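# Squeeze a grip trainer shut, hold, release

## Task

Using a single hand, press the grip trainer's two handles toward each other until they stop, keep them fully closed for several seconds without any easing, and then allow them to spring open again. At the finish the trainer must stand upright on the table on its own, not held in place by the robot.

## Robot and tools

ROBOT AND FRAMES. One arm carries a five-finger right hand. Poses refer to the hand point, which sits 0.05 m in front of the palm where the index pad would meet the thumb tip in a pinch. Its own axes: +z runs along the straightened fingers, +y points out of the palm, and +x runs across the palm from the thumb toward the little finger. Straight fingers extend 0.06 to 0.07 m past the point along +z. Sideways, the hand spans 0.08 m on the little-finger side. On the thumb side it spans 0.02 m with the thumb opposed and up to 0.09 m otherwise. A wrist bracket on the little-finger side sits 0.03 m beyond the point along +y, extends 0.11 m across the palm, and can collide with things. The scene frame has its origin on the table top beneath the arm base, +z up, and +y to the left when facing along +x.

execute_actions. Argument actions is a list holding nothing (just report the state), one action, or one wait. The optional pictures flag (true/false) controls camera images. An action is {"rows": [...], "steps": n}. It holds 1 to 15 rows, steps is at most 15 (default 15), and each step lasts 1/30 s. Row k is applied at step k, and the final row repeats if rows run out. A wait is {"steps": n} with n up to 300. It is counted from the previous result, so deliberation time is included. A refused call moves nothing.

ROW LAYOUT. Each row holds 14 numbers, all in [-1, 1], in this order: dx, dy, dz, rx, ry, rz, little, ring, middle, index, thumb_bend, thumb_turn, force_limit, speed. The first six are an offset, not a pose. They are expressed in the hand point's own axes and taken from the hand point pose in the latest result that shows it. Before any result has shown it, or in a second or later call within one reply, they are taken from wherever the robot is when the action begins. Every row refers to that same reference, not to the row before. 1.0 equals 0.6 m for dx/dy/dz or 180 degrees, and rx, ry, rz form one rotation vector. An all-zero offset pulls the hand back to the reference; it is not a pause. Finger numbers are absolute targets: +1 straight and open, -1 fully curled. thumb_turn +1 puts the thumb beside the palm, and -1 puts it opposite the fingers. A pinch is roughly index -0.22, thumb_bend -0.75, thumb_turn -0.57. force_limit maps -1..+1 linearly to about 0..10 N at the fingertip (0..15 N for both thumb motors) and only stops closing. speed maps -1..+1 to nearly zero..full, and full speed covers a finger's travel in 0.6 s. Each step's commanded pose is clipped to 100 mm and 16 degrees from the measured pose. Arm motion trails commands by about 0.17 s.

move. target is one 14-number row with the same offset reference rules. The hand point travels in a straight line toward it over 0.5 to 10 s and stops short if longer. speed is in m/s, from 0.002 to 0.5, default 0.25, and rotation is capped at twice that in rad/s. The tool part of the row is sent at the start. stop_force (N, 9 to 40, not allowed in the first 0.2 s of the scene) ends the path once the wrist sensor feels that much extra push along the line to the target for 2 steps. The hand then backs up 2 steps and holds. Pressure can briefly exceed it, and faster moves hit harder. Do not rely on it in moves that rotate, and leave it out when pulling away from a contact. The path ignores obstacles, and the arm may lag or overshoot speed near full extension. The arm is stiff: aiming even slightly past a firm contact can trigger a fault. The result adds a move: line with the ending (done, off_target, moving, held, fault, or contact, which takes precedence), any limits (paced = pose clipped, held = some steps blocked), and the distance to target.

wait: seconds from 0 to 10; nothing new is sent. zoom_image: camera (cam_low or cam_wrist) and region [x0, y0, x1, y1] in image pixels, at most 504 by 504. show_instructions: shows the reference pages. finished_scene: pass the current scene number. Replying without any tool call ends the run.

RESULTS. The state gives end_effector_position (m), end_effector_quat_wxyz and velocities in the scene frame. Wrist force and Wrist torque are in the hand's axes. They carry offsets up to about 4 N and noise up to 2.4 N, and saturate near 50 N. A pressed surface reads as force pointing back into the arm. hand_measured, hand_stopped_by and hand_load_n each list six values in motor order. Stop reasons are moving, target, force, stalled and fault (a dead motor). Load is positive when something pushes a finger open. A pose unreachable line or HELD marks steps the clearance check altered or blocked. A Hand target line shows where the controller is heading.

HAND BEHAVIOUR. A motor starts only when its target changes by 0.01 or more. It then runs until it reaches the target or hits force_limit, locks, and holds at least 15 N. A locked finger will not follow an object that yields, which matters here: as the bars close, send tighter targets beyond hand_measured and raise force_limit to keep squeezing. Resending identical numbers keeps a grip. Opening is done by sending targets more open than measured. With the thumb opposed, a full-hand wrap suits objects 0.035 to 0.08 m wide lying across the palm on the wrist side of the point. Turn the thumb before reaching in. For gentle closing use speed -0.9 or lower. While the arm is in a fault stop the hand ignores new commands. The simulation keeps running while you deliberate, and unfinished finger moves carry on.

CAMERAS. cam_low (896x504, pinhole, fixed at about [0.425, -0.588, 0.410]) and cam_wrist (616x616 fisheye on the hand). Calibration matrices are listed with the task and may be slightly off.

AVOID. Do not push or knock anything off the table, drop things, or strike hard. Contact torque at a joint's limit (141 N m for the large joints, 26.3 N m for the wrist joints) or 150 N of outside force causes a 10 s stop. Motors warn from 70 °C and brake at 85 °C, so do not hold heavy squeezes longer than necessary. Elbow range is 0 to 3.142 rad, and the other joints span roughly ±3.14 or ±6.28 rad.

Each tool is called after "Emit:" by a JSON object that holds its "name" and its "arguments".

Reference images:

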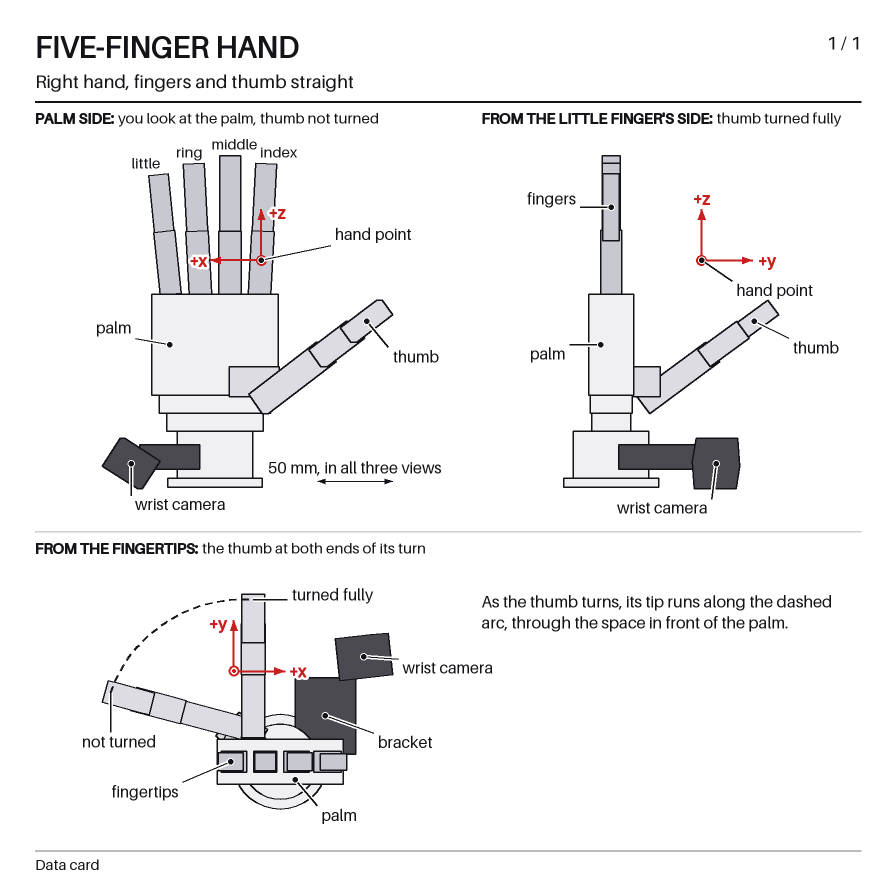

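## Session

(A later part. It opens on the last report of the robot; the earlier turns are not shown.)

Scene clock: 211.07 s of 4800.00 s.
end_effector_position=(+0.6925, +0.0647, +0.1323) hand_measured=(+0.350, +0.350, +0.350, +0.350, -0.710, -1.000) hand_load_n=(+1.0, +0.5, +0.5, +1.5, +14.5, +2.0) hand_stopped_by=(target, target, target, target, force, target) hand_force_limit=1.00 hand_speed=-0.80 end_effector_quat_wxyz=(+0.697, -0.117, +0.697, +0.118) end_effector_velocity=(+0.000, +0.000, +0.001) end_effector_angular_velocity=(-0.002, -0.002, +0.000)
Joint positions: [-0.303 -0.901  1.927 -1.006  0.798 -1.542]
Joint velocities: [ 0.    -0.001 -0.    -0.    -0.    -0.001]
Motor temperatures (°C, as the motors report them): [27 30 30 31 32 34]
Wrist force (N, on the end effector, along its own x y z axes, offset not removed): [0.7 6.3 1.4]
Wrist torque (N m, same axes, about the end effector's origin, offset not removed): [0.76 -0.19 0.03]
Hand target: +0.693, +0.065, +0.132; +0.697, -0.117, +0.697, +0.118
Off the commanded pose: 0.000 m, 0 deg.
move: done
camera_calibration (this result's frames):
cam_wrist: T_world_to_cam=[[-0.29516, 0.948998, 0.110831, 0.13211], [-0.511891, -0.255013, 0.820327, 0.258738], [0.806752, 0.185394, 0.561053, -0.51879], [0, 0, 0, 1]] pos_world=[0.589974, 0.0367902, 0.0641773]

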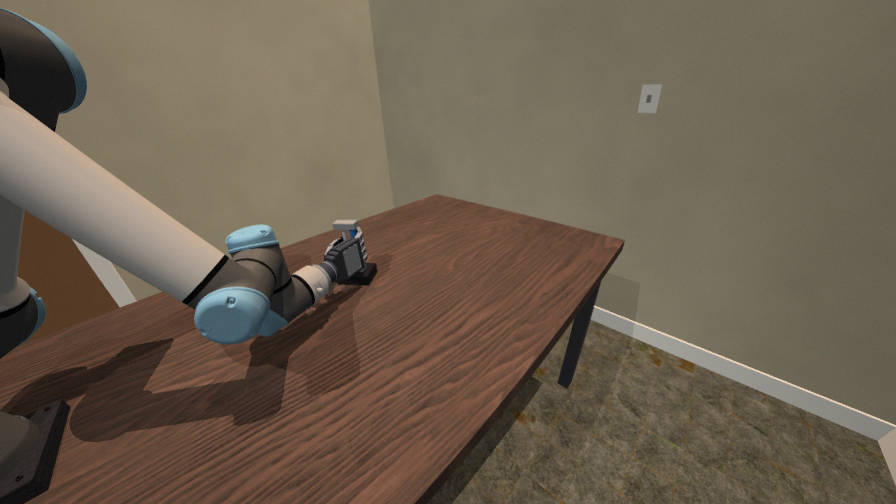

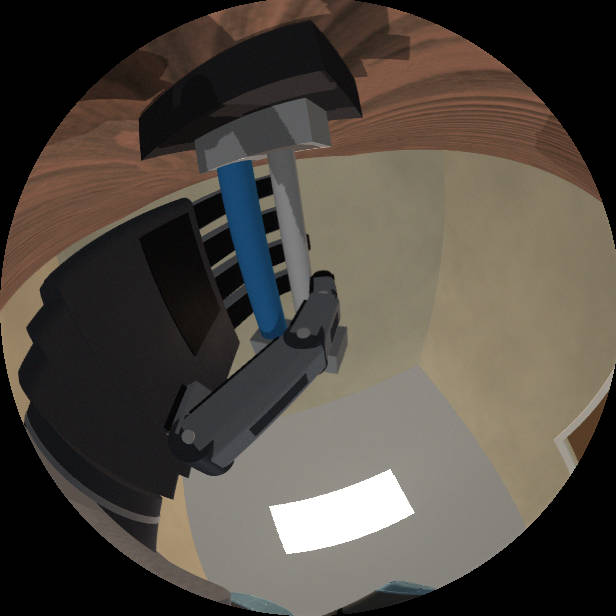

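Emit:
{"name": "move", "arguments": {"target": [0,0,0,0,0,0,0.15,0.15,0.15,0.15,-1,-1,1,-0.9]}}

Emit:
{"name": "zoom_image", "arguments": {"camera": "cam_wrist", "region": [160, 80, 400, 320]}}

Scene clock: 218.20 s of 4800.00 s.
end_effector_position=(+0.6925, +0.0647, +0.1324) hand_measured=(+0.150, +0.150, +0.150, +0.150, -0.706, -1.000) hand_load_n=(+3.0, +1.5, +1.0, +1.5, +22.0, +2.5) hand_stopped_by=(target, target, target, target, force, target) hand_force_limit=1.00 hand_speed=-0.90 end_effector_quat_wxyz=(+0.697, -0.117, +0.697, +0.118) end_effector_velocity=(-0.000, +0.000, +0.000) end_effector_angular_velocity=(-0.000, -0.000, -0.000)
Joint positions: [-0.303 -0.901  1.927 -1.006  0.798 -1.542]
Joint velocities: [-0.    -0.001  0.    -0.     0.    -0.   ]
Motor temperatures (°C, as the motors report them): [27 30 30 31 32 34]
Wrist force (N, on the end effector, along its own x y z axes, offset not removed): [1.6 -2.4 1.3]
Wrist torque (N m, same axes, about the end effector's origin, offset not removed): [-0.06 -0.04 -0.74]
Hand target: +0.693, +0.065, +0.132; +0.697, -0.117, +0.697, +0.118
Off the commanded pose: 0.000 m, 0 deg.
After step 90, 2.67 s passed at rest.
move: done
camera_calibration (this result's frames):
cam_wrist: T_world_to_cam=[[-0.295135, 0.949007, 0.110823, 0.132117], [-0.511907, -0.254996, 0.820322, 0.258742], [0.806751, 0.185374, 0.561061, -0.518792], [0, 0, 0, 1]] pos_world=[0.58998, 0.036769, 0.064181]

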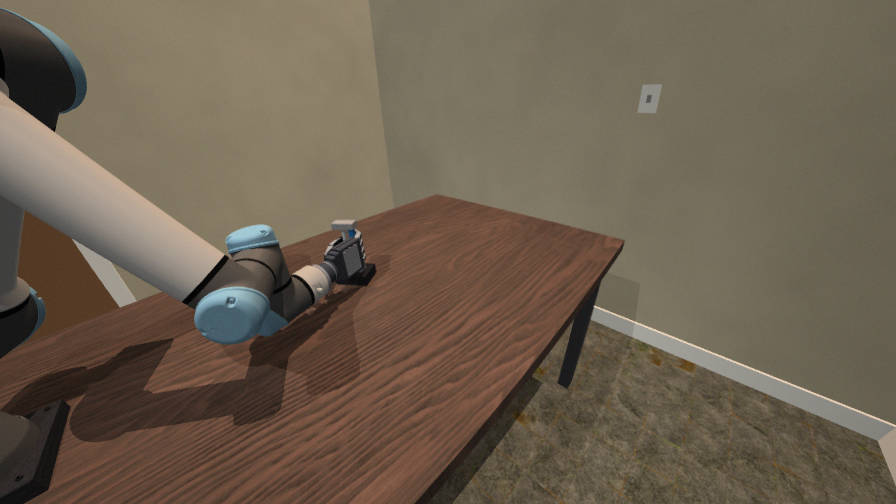

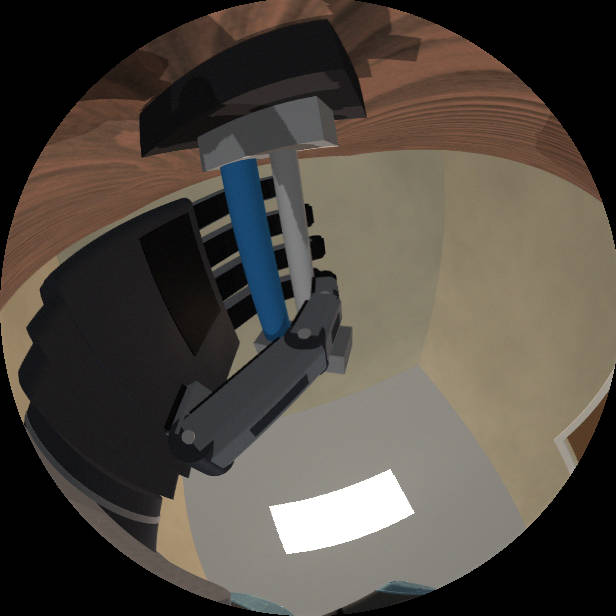

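Region (160, 80, 400, 320) of cam_wrist's 616x616 image, scaled by 2.100, with more detail than that image has.

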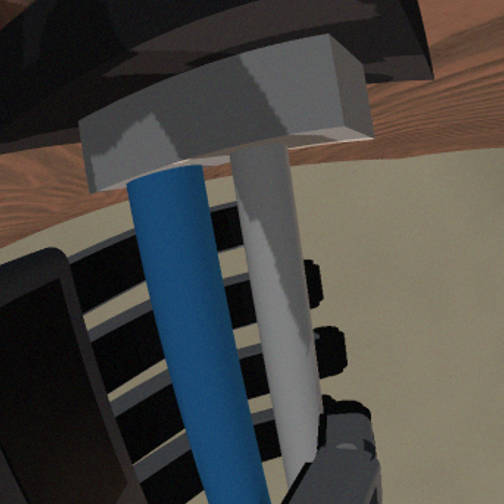

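Progressing; continue.

Emit:
{"name": "move", "arguments": {"target": [0,0,0,0,0,0,-0.02,-0.02,-0.02,-0.02,-1,-1,1,-0.9]}}

Emit:
{"name": "zoom_image", "arguments": {"camera": "cam_wrist", "region": [160, 80, 400, 320]}}

Scene clock: 223.87 s of 4800.00 s.
end_effector_position=(+0.6925, +0.0648, +0.1323) hand_measured=(-0.020, -0.020, -0.020, -0.020, -0.704, -1.000) hand_load_n=(+3.0, +3.0, +1.0, +2.5, +27.0, +3.0) hand_stopped_by=(target, target, target, target, force, target) hand_force_limit=1.00 hand_speed=-0.90 end_effector_quat_wxyz=(+0.697, -0.117, +0.697, +0.118) end_effector_velocity=(-0.000, -0.000, +0.000) end_effector_angular_velocity=(+0.001, +0.000, -0.000)
Joint positions: [-0.303 -0.901  1.927 -1.006  0.798 -1.542]
Joint velocities: [-0.    -0.001  0.001 -0.     0.     0.002]
Motor temperatures (°C, as the motors report them): [27 30 30 31 32 34]
Wrist force (N, on the end effector, along its own x y z axes, offset not removed): [3.4 0.6 1.0]
Wrist torque (N m, same axes, about the end effector's origin, offset not removed): [-0.04 -0.78 -0.37]
Hand target: +0.693, +0.065, +0.132; +0.697, -0.117, +0.697, +0.118
Off the commanded pose: 0.000 m, 0 deg.
After step 90, 1.40 s passed at rest.
move: done
camera_calibration (this result's frames):
cam_wrist: T_world_to_cam=[[-0.295167, 0.948996, 0.110831, 0.132112], [-0.511888, -0.255017, 0.820327, 0.258737], [0.806751, 0.1854, 0.561052, -0.51879], [0, 0, 0, 1]] pos_world=[0.589974, 0.0367921, 0.064177]

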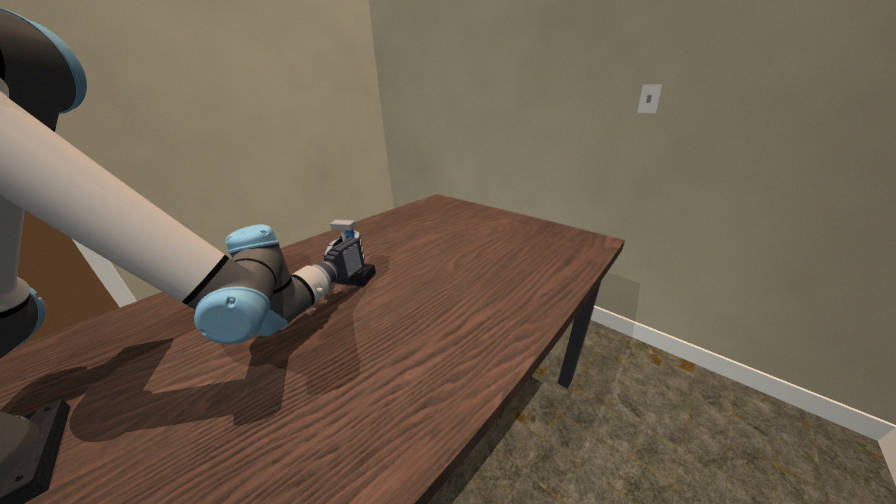

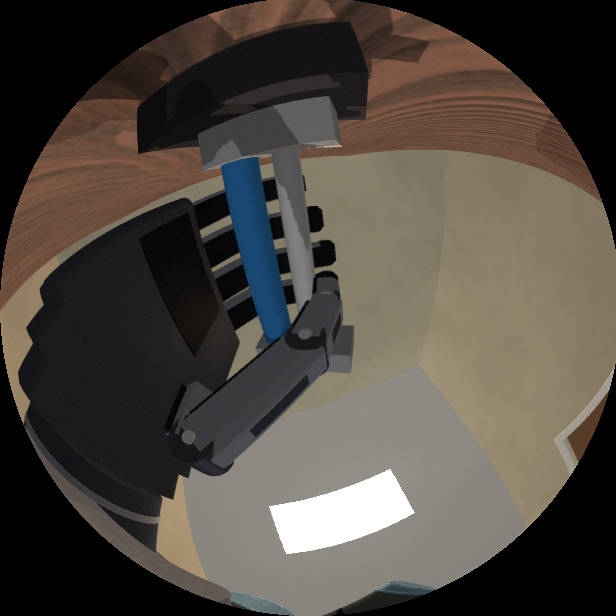

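Region (160, 80, 400, 320) of cam_wrist's 616x616 image, scaled by 2.100, with more detail than that image has.

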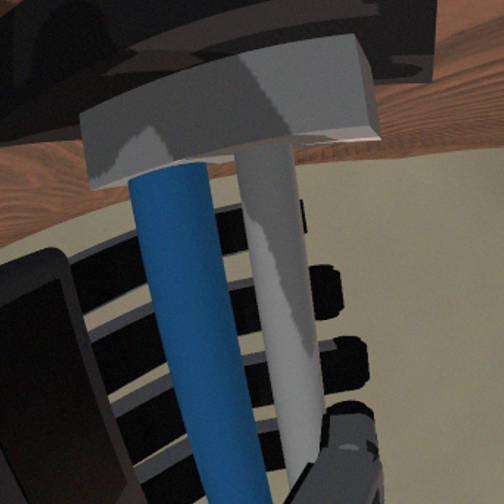

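Emit:
{"name": "move", "arguments": {"target": [0,0,0,0,0,0,-0.17,-0.17,-0.17,-0.17,-1,-1,1,-0.9]}}

Emit:
{"name": "zoom_image", "arguments": {"camera": "cam_wrist", "region": [160, 80, 400, 320]}}

Scene clock: 236.77 s of 4800.00 s.
end_effector_position=(+0.6925, +0.0647, +0.1324) hand_measured=(-0.170, -0.170, -0.170, -0.170, -0.702, -1.000) hand_load_n=(+2.5, +1.5, +1.0, +2.0, +28.5, +4.0) hand_stopped_by=(target, target, target, target, force, target) hand_force_limit=1.00 hand_speed=-0.90 end_effector_quat_wxyz=(+0.697, -0.117, +0.697, +0.118) end_effector_velocity=(-0.000, +0.000, -0.000) end_effector_angular_velocity=(-0.001, -0.000, +0.000)
Joint positions: [-0.303 -0.901  1.927 -1.006  0.798 -1.542]
Joint velocities: [-0.     0.     0.    -0.    -0.    -0.001]
Motor temperatures (°C, as the motors report them): [27 30 30 31 32 34]
Wrist force (N, on the end effector, along its own x y z axes, offset not removed): [0.5 1.1 3.6]
Wrist torque (N m, same axes, about the end effector's origin, offset not removed): [-0.04 -0.37 -0.45]
Hand target: +0.693, +0.065, +0.132; +0.697, -0.117, +0.697, +0.118
Off the commanded pose: 0.000 m, 0 deg.
After step 90, 8.73 s passed at rest.
move: done
camera_calibration (this result's frames):
cam_wrist: T_world_to_cam=[[-0.295133, 0.949008, 0.110821, 0.132118], [-0.511911, -0.254993, 0.820321, 0.258743], [0.806749, 0.185373, 0.561064, -0.518793], [0, 0, 0, 1]] pos_world=[0.589981, 0.0367668, 0.0641821]

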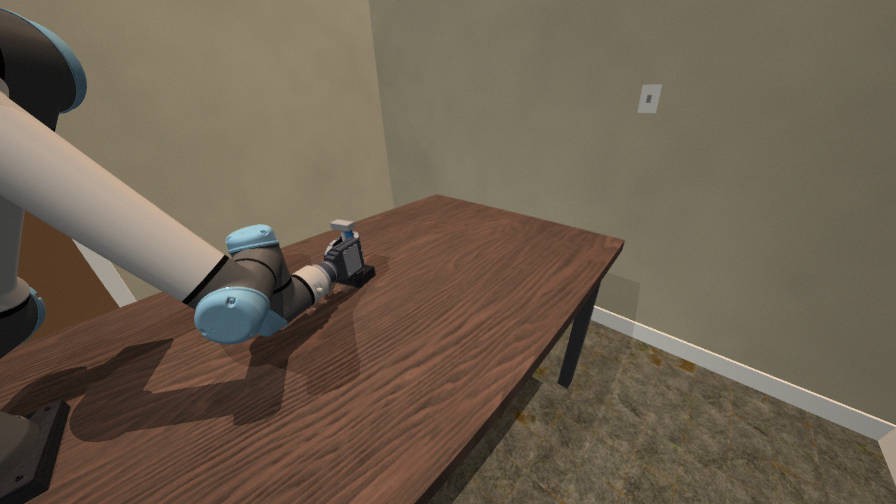

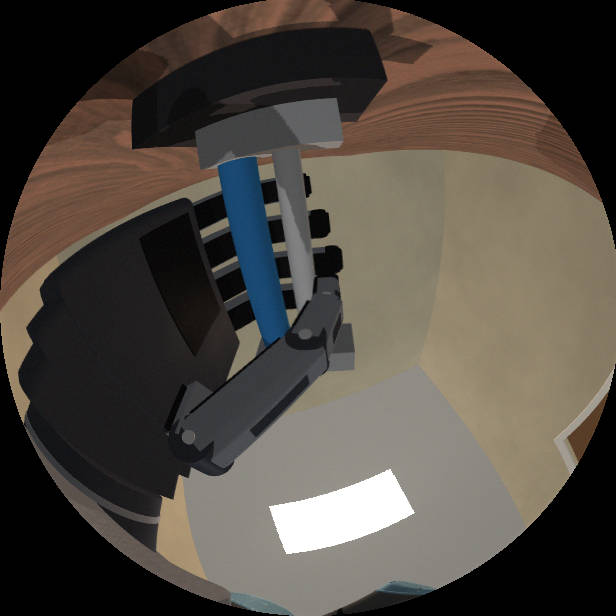

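Region (160, 80, 400, 320) of cam_wrist's 616x616 image, scaled by 2.100, with more detail than that image has.

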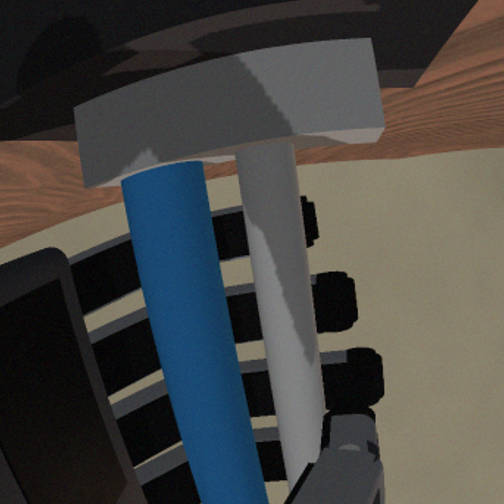

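Emit:
{"name": "move", "arguments": {"target": [0,0,0,0,0,0,-0.6,-0.6,-0.17,-0.17,-1,-1,1,-0.9]}}

Emit:
{"name": "zoom_image", "arguments": {"camera": "cam_wrist", "region": [160, 80, 400, 320]}}

Scene clock: 249.30 s of 4800.00 s.
end_effector_position=(+0.6925, +0.0647, +0.1324) hand_measured=(-0.600, -0.598, -0.170, -0.170, -0.714, -1.000) hand_load_n=(+3.0, +5.5, +0.0, +0.0, +4.0, +0.5) hand_stopped_by=(target, target, target, target, force, target) hand_force_limit=1.00 hand_speed=-0.90 end_effector_quat_wxyz=(+0.697, -0.117, +0.697, +0.118) end_effector_velocity=(+0.000, -0.000, +0.000) end_effector_angular_velocity=(+0.002, +0.001, -0.000)
Joint positions: [-0.303 -0.901  1.927 -1.006  0.798 -1.542]
Joint velocities: [0.    0.    0.    0.    0.    0.002]
Motor temperatures (°C, as the motors report them): [27 30 30 31 32 34]
Wrist force (N, on the end effector, along its own x y z axes, offset not removed): [0.9 2.0 2.4]
Wrist torque (N m, same axes, about the end effector's origin, offset not removed): [0.39 -0.09 -0.22]
Hand target: +0.693, +0.065, +0.132; +0.697, -0.117, +0.697, +0.118
Off the commanded pose: 0.000 m, 0 deg.
After step 90, 6.70 s passed at rest.
move: done
camera_calibration (this result's frames):
cam_wrist: T_world_to_cam=[[-0.295131, 0.949008, 0.110824, 0.132117], [-0.511908, -0.254994, 0.820322, 0.258741], [0.806752, 0.185371, 0.561061, -0.518793], [0, 0, 0, 1]] pos_world=[0.58998, 0.0367669, 0.0641814]

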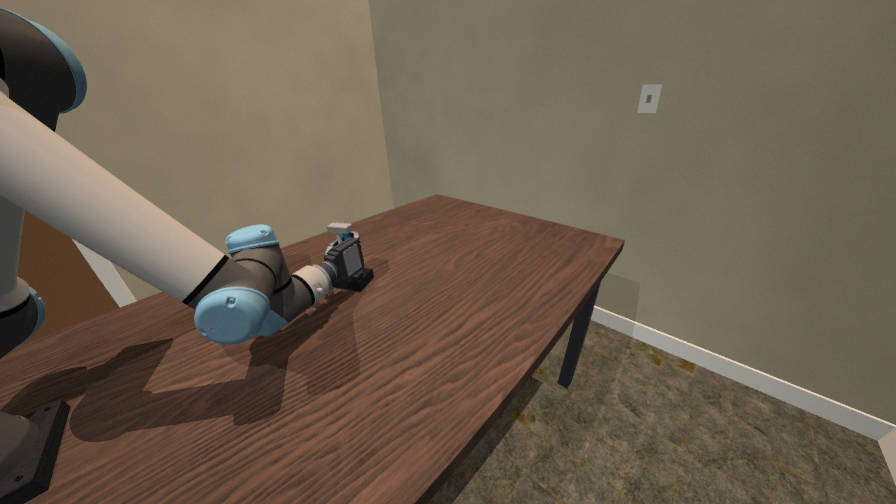

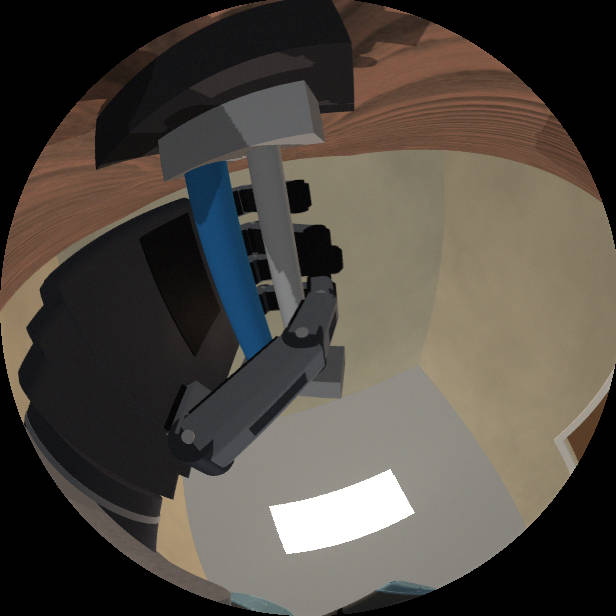

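Region (160, 80, 400, 320) of cam_wrist's 616x616 image, scaled by 2.100, with more detail than that image has.

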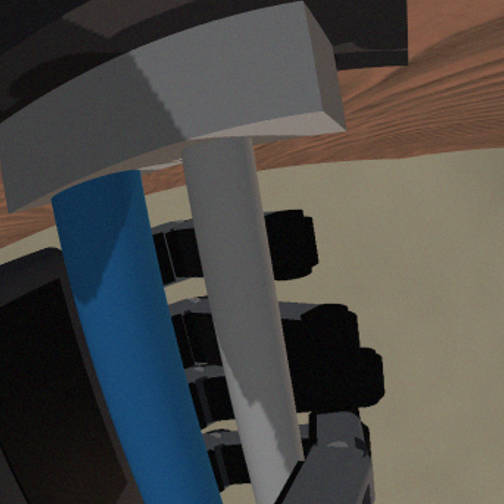

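Emit:
{"name": "move", "arguments": {"target": [0,0,0,0,0,0,-0.6,-0.6,-0.17,-0.17,-0.99,-1,1,-0.9]}}

Emit:
{"name": "zoom_image", "arguments": {"camera": "cam_wrist", "region": [160, 80, 400, 320]}}

Scene clock: 257.97 s of 4800.00 s.
end_effector_position=(+0.6925, +0.0647, +0.1324) hand_measured=(-0.600, -0.598, -0.170, -0.170, -0.922, -1.000) hand_load_n=(+0.0, +0.5, +0.0, +0.0, +14.5, +3.0) hand_stopped_by=(target, target, target, target, force, target) hand_force_limit=1.00 hand_speed=-0.90 end_effector_quat_wxyz=(+0.697, -0.117, +0.697, +0.118) end_effector_velocity=(-0.000, +0.000, -0.000) end_effector_angular_velocity=(+0.000, +0.001, +0.000)
Joint positions: [-0.303 -0.901  1.927 -1.006  0.798 -1.542]
Joint velocities: [ 0.  0.  0.  0.  0. -0.]
Motor temperatures (°C, as the motors report them): [27 30 30 31 32 34]
Wrist force (N, on the end effector, along its own x y z axes, offset not removed): [-3.0 -1.1 -5.6]
Wrist torque (N m, same axes, about the end effector's origin, offset not removed): [0.17 1.01 -0.60]
Hand target: +0.693, +0.065, +0.132; +0.697, -0.117, +0.697, +0.118
Off the commanded pose: 0.000 m, 0 deg.
After step 90, 3.20 s passed at rest.
move: done
camera_calibration (this result's frames):
cam_wrist: T_world_to_cam=[[-0.29513, 0.949008, 0.110822, 0.132118], [-0.511911, -0.254992, 0.820321, 0.258742], [0.80675, 0.18537, 0.561063, -0.518793], [0, 0, 0, 1]] pos_world=[0.589982, 0.0367649, 0.0641824]

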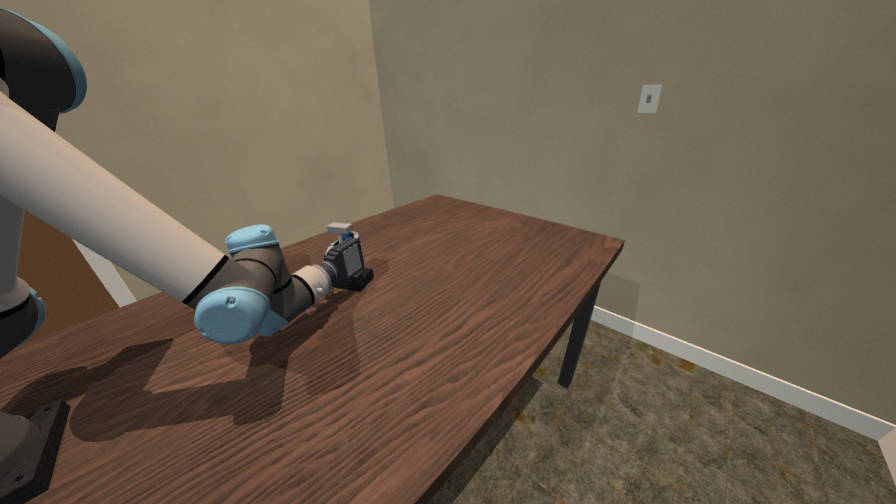

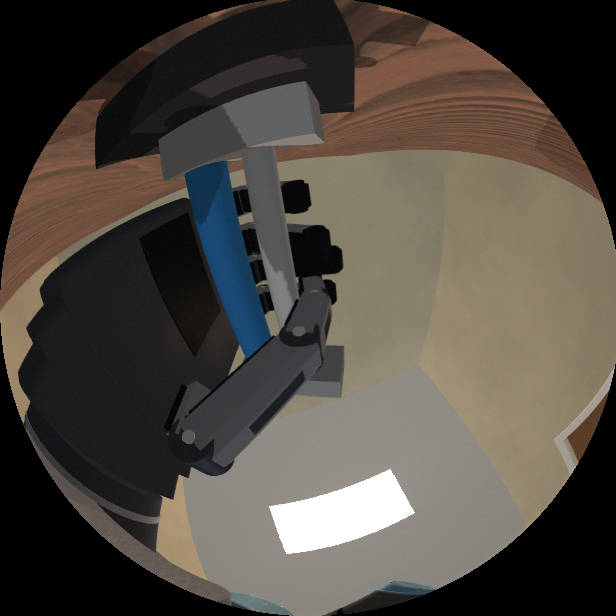

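Region (160, 80, 400, 320) of cam_wrist's 616x616 image, scaled by 2.100, with more detail than that image has.

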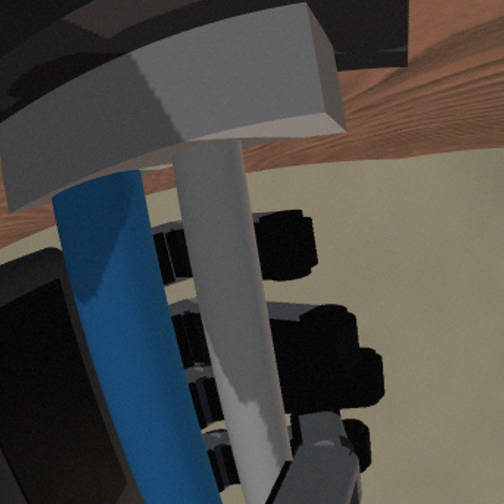

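Now add little and ring.

Emit:
{"name": "move", "arguments": {"target": [0,0,0,0,0,0,-1,-1,-0.17,-0.17,-0.99,-1,1,-0.9]}}

Emit:
{"name": "move", "arguments": {"target": [0,0,0,0,0,0,-0.99,-0.99,-0.17,-0.17,-1,-1,1,-0.9]}}

Emit:
{"name": "zoom_image", "arguments": {"camera": "cam_wrist", "region": [160, 80, 400, 320]}}

Scene clock: 267.77 s of 4800.00 s.
end_effector_position=(+0.6925, +0.0647, +0.1324) hand_measured=(-1.000, -0.998, -0.170, -0.170, -0.928, -1.000) hand_load_n=(+1.0, +5.0, +0.0, +0.0, +2.5, +1.0) hand_stopped_by=(target, target, target, target, force, target) hand_force_limit=1.00 hand_speed=-0.90 end_effector_quat_wxyz=(+0.697, -0.117, +0.697, +0.118) end_effector_velocity=(+0.000, +0.000, -0.000) end_effector_angular_velocity=(-0.001, -0.000, +0.000)
Joint positions: [-0.303 -0.901  1.927 -1.006  0.798 -1.542]
Joint velocities: [ 0.     0.    -0.    -0.     0.    -0.001]
Motor temperatures (°C, as the motors report them): [27 30 30 31 32 34]
Wrist force (N, on the end effector, along its own x y z axes, offset not removed): [-3.9 3.5 -1.7]
Wrist torque (N m, same axes, about the end effector's origin, offset not removed): [0.93 0.16 -0.27]
Hand target: +0.693, +0.065, +0.132; +0.697, -0.117, +0.697, +0.118
Off the commanded pose: 0.000 m, 0 deg.
After step 90, 4.13 s passed at rest.
move: done
camera_calibration (this result's frames):
cam_wrist: T_world_to_cam=[[-0.29513, 0.949008, 0.110822, 0.132118], [-0.511911, -0.254992, 0.820321, 0.258743], [0.80675, 0.18537, 0.561063, -0.518793], [0, 0, 0, 1]] pos_world=[0.589982, 0.0367649, 0.0641824]

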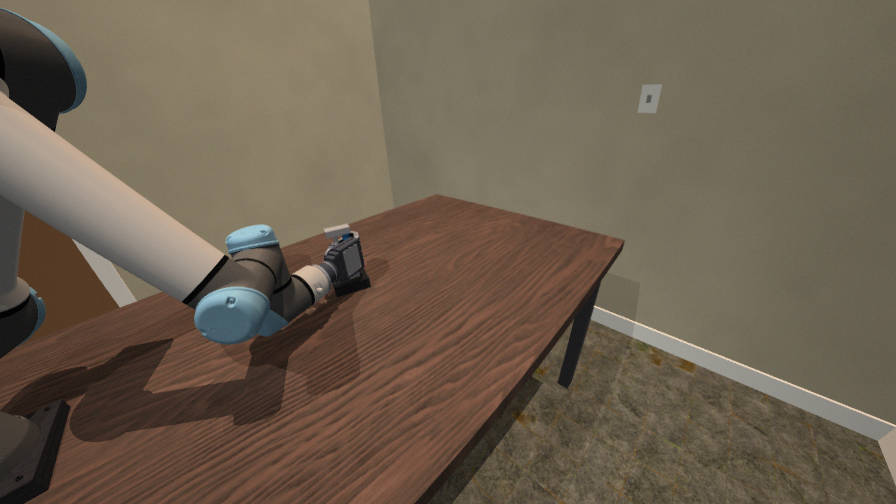

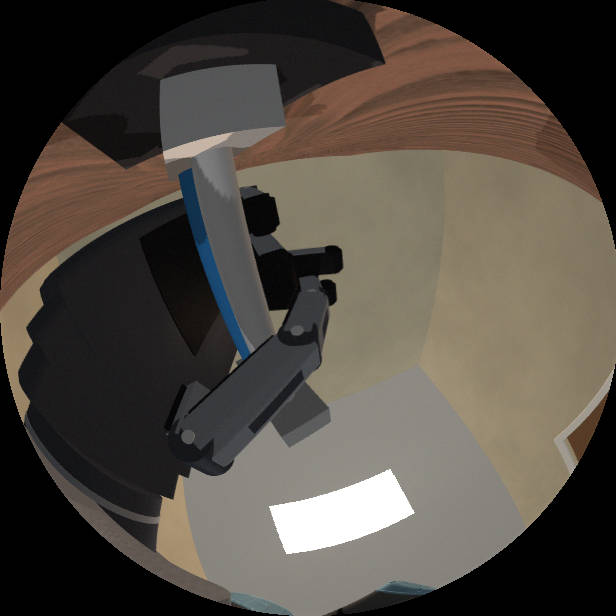

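Scene clock: 268.67 s of 4800.00 s.
end_effector_position=(+0.6925, +0.0647, +0.1324) hand_measured=(-0.990, -0.990, -0.170, -0.170, -0.996, -1.000) hand_load_n=(+0.5, +0.5, +0.0, +0.0, +5.0, +1.5) hand_stopped_by=(target, target, target, target, target, target) hand_force_limit=1.00 hand_speed=-0.90 end_effector_quat_wxyz=(+0.697, -0.117, +0.697, +0.118) end_effector_velocity=(-0.000, +0.000, -0.001) end_effector_angular_velocity=(+0.001, +0.002, -0.000)
Joint positions: [-0.303 -0.901  1.927 -1.006  0.798 -1.542]
Joint velocities: [-0.     0.001  0.001  0.     0.    -0.   ]
Motor temperatures (°C, as the motors report them): [27 30 30 31 32 34]
Wrist force (N, on the end effector, along its own x y z axes, offset not removed): [2.1 -0.9 -1.5]
Wrist torque (N m, same axes, about the end effector's origin, offset not removed): [0.21 -0.53 -0.14]
Hand target: +0.693, +0.065, +0.132; +0.697, -0.117, +0.697, +0.118
Off the commanded pose: 0.000 m, 0 deg.
move: done
camera_calibration (this result's frames):
cam_wrist: T_world_to_cam=[[-0.29513, 0.949008, 0.110821, 0.132118], [-0.511911, -0.254992, 0.820321, 0.258743], [0.80675, 0.18537, 0.561063, -0.518793], [0, 0, 0, 1]] pos_world=[0.589982, 0.0367649, 0.0641824]

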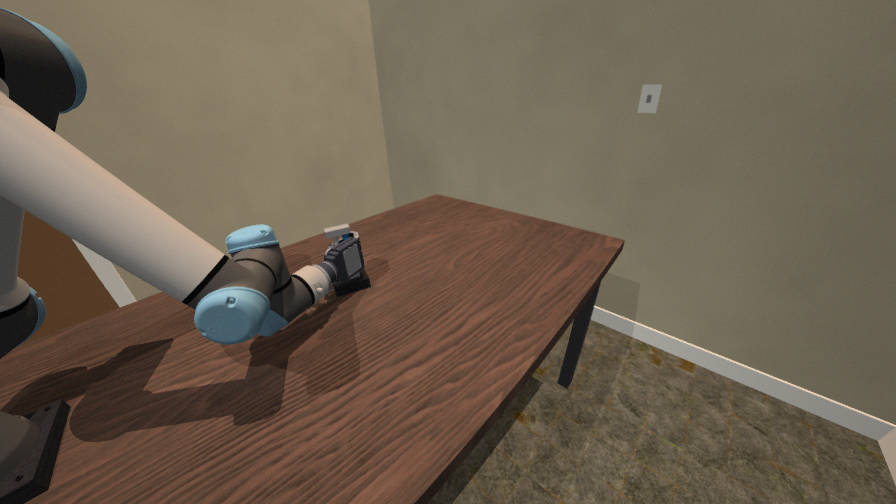

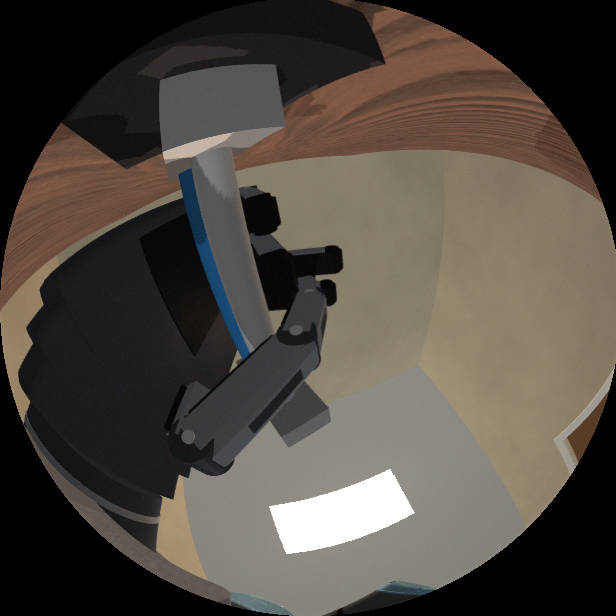

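Region (160, 80, 400, 320) of cam_wrist's 616x616 image, scaled by 2.100, with more detail than that image has.

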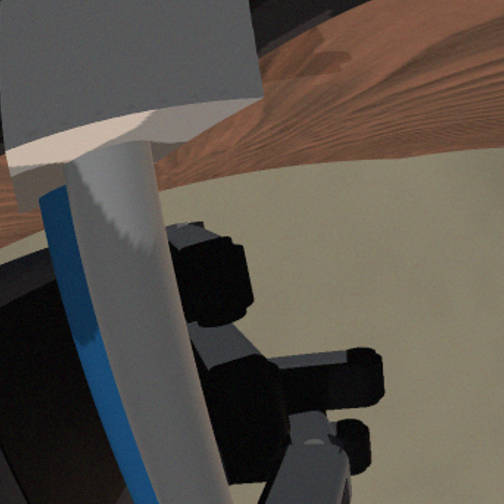

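Emit:
{"name": "move", "arguments": {"target": [0,0,0,0.28,0,0,-0.99,-0.99,-0.17,-0.17,-1,-1,1,0], "speed": 0.1}}

Emit:
{"name": "move", "arguments": {"target": [0,0,0,0,0,0,0.9,0.9,0.9,0.9,1,-1,1,0]}}

Scene clock: 283.97 s of 4800.00 s.
end_effector_position=(+0.6926, +0.0649, +0.1324) hand_measured=(-0.990, -0.990, -0.170, -0.170, -0.992, -1.000) hand_load_n=(+1.5, +0.5, +0.0, +0.0, +4.5, +1.0) hand_stopped_by=(target, target, target, target, target, target) hand_force_limit=1.00 hand_speed=0.00 end_effector_quat_wxyz=(+0.681, +0.190, +0.682, -0.190) end_effector_velocity=(+0.001, -0.000, +0.000) end_effector_angular_velocity=(+0.000, -0.001, -0.015)
Joint positions: [ 0.151 -0.934  1.958 -0.973  2.129 -1.527]
Joint velocities: [ 0.008  0.004 -0.01   0.007  0.023  0.001]
Motor temperatures (°C, as the motors report them): [27 30 30 31 32 34]
Wrist force (N, on the end effector, along its own x y z axes, offset not removed): [-2.3 -1.0 -1.8]
Wrist torque (N m, same axes, about the end effector's origin, offset not removed): [0.24 -0.03 -0.62]
Hand target: +0.693, +0.065, +0.132; +0.680, +0.191, +0.682, -0.190
Off the commanded pose: 0.000 m, 0 deg.
After step 90, 7.50 s passed at rest.
move: done
camera_calibration (this result's frames):
cam_wrist: T_world_to_cam=[[0.541793, 0.8333, 0.109867, -0.44006], [-0.521722, 0.230932, 0.821265, 0.233887], [0.658989, -0.502276, 0.559868, -0.371758], [0, 0, 0, 1]] pos_world=[0.60543, 0.125966, 0.0644007]

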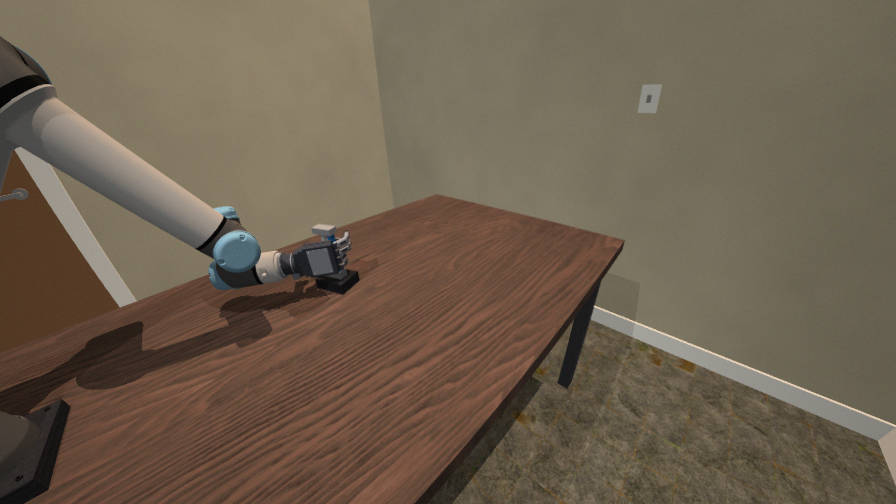

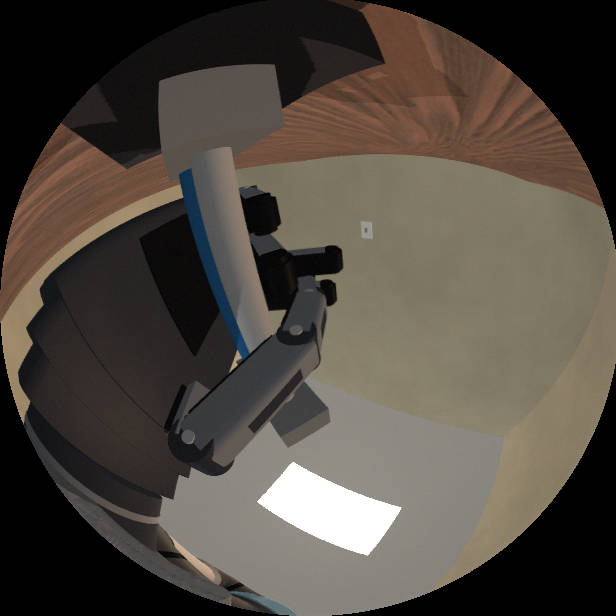

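Scene clock: 286.13 s of 4800.00 s.
end_effector_position=(+0.6926, +0.0649, +0.1324) hand_measured=(+0.900, +0.900, +0.900, +0.900, +1.000, -1.000) hand_load_n=(+0.0, +0.0, +0.0, +0.0, +0.0, +0.0) hand_stopped_by=(target, target, target, target, target, target) hand_force_limit=1.00 hand_speed=0.00 end_effector_quat_wxyz=(+0.681, +0.190, +0.682, -0.190) end_effector_velocity=(+0.000, +0.000, +0.000) end_effector_angular_velocity=(+0.000, -0.001, +0.001)
Joint positions: [ 0.151 -0.934  1.958 -0.973  2.129 -1.527]
Joint velocities: [ 0.     0.    -0.001 -0.    -0.     0.   ]
Motor temperatures (°C, as the motors report them): [27 30 30 31 32 34]
Wrist force (N, on the end effector, along its own x y z axes, offset not removed): [2.8 -0.9 -4.0]
Wrist torque (N m, same axes, about the end effector's origin, offset not removed): [0.11 -0.31 0.18]
Hand target: +0.693, +0.065, +0.132; +0.681, +0.190, +0.682, -0.190
Off the commanded pose: 0.000 m, 0 deg.
move: done
camera_calibration (this result's frames):
cam_wrist: T_world_to_cam=[[0.541794, 0.833298, 0.109881, -0.440061], [-0.521727, 0.230923, 0.821264, 0.233891], [0.658984, -0.502284, 0.559867, -0.371755], [0, 0, 0, 1]] pos_world=[0.60543, 0.125964, 0.0644016]

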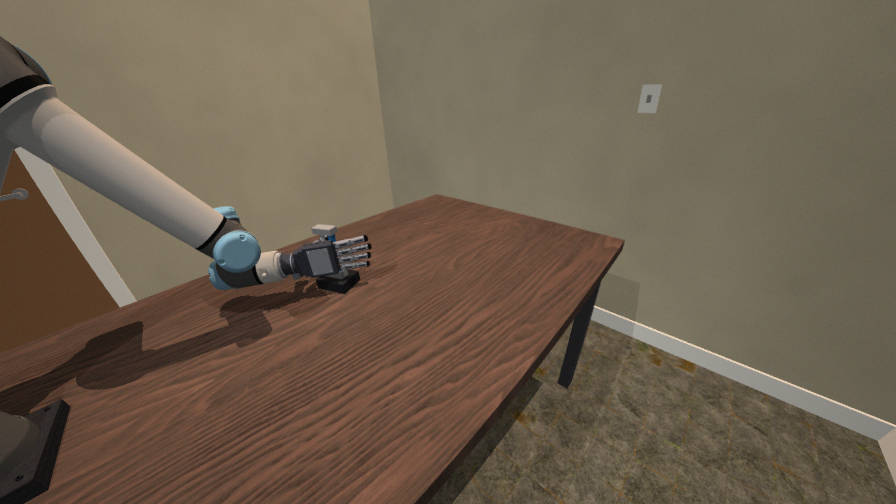

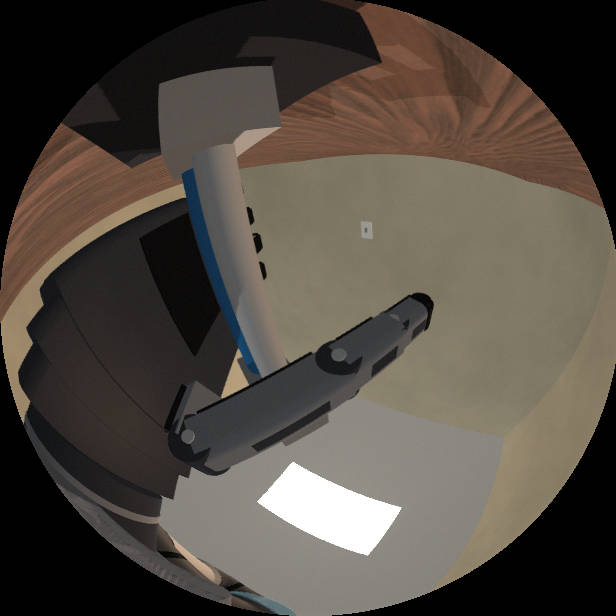

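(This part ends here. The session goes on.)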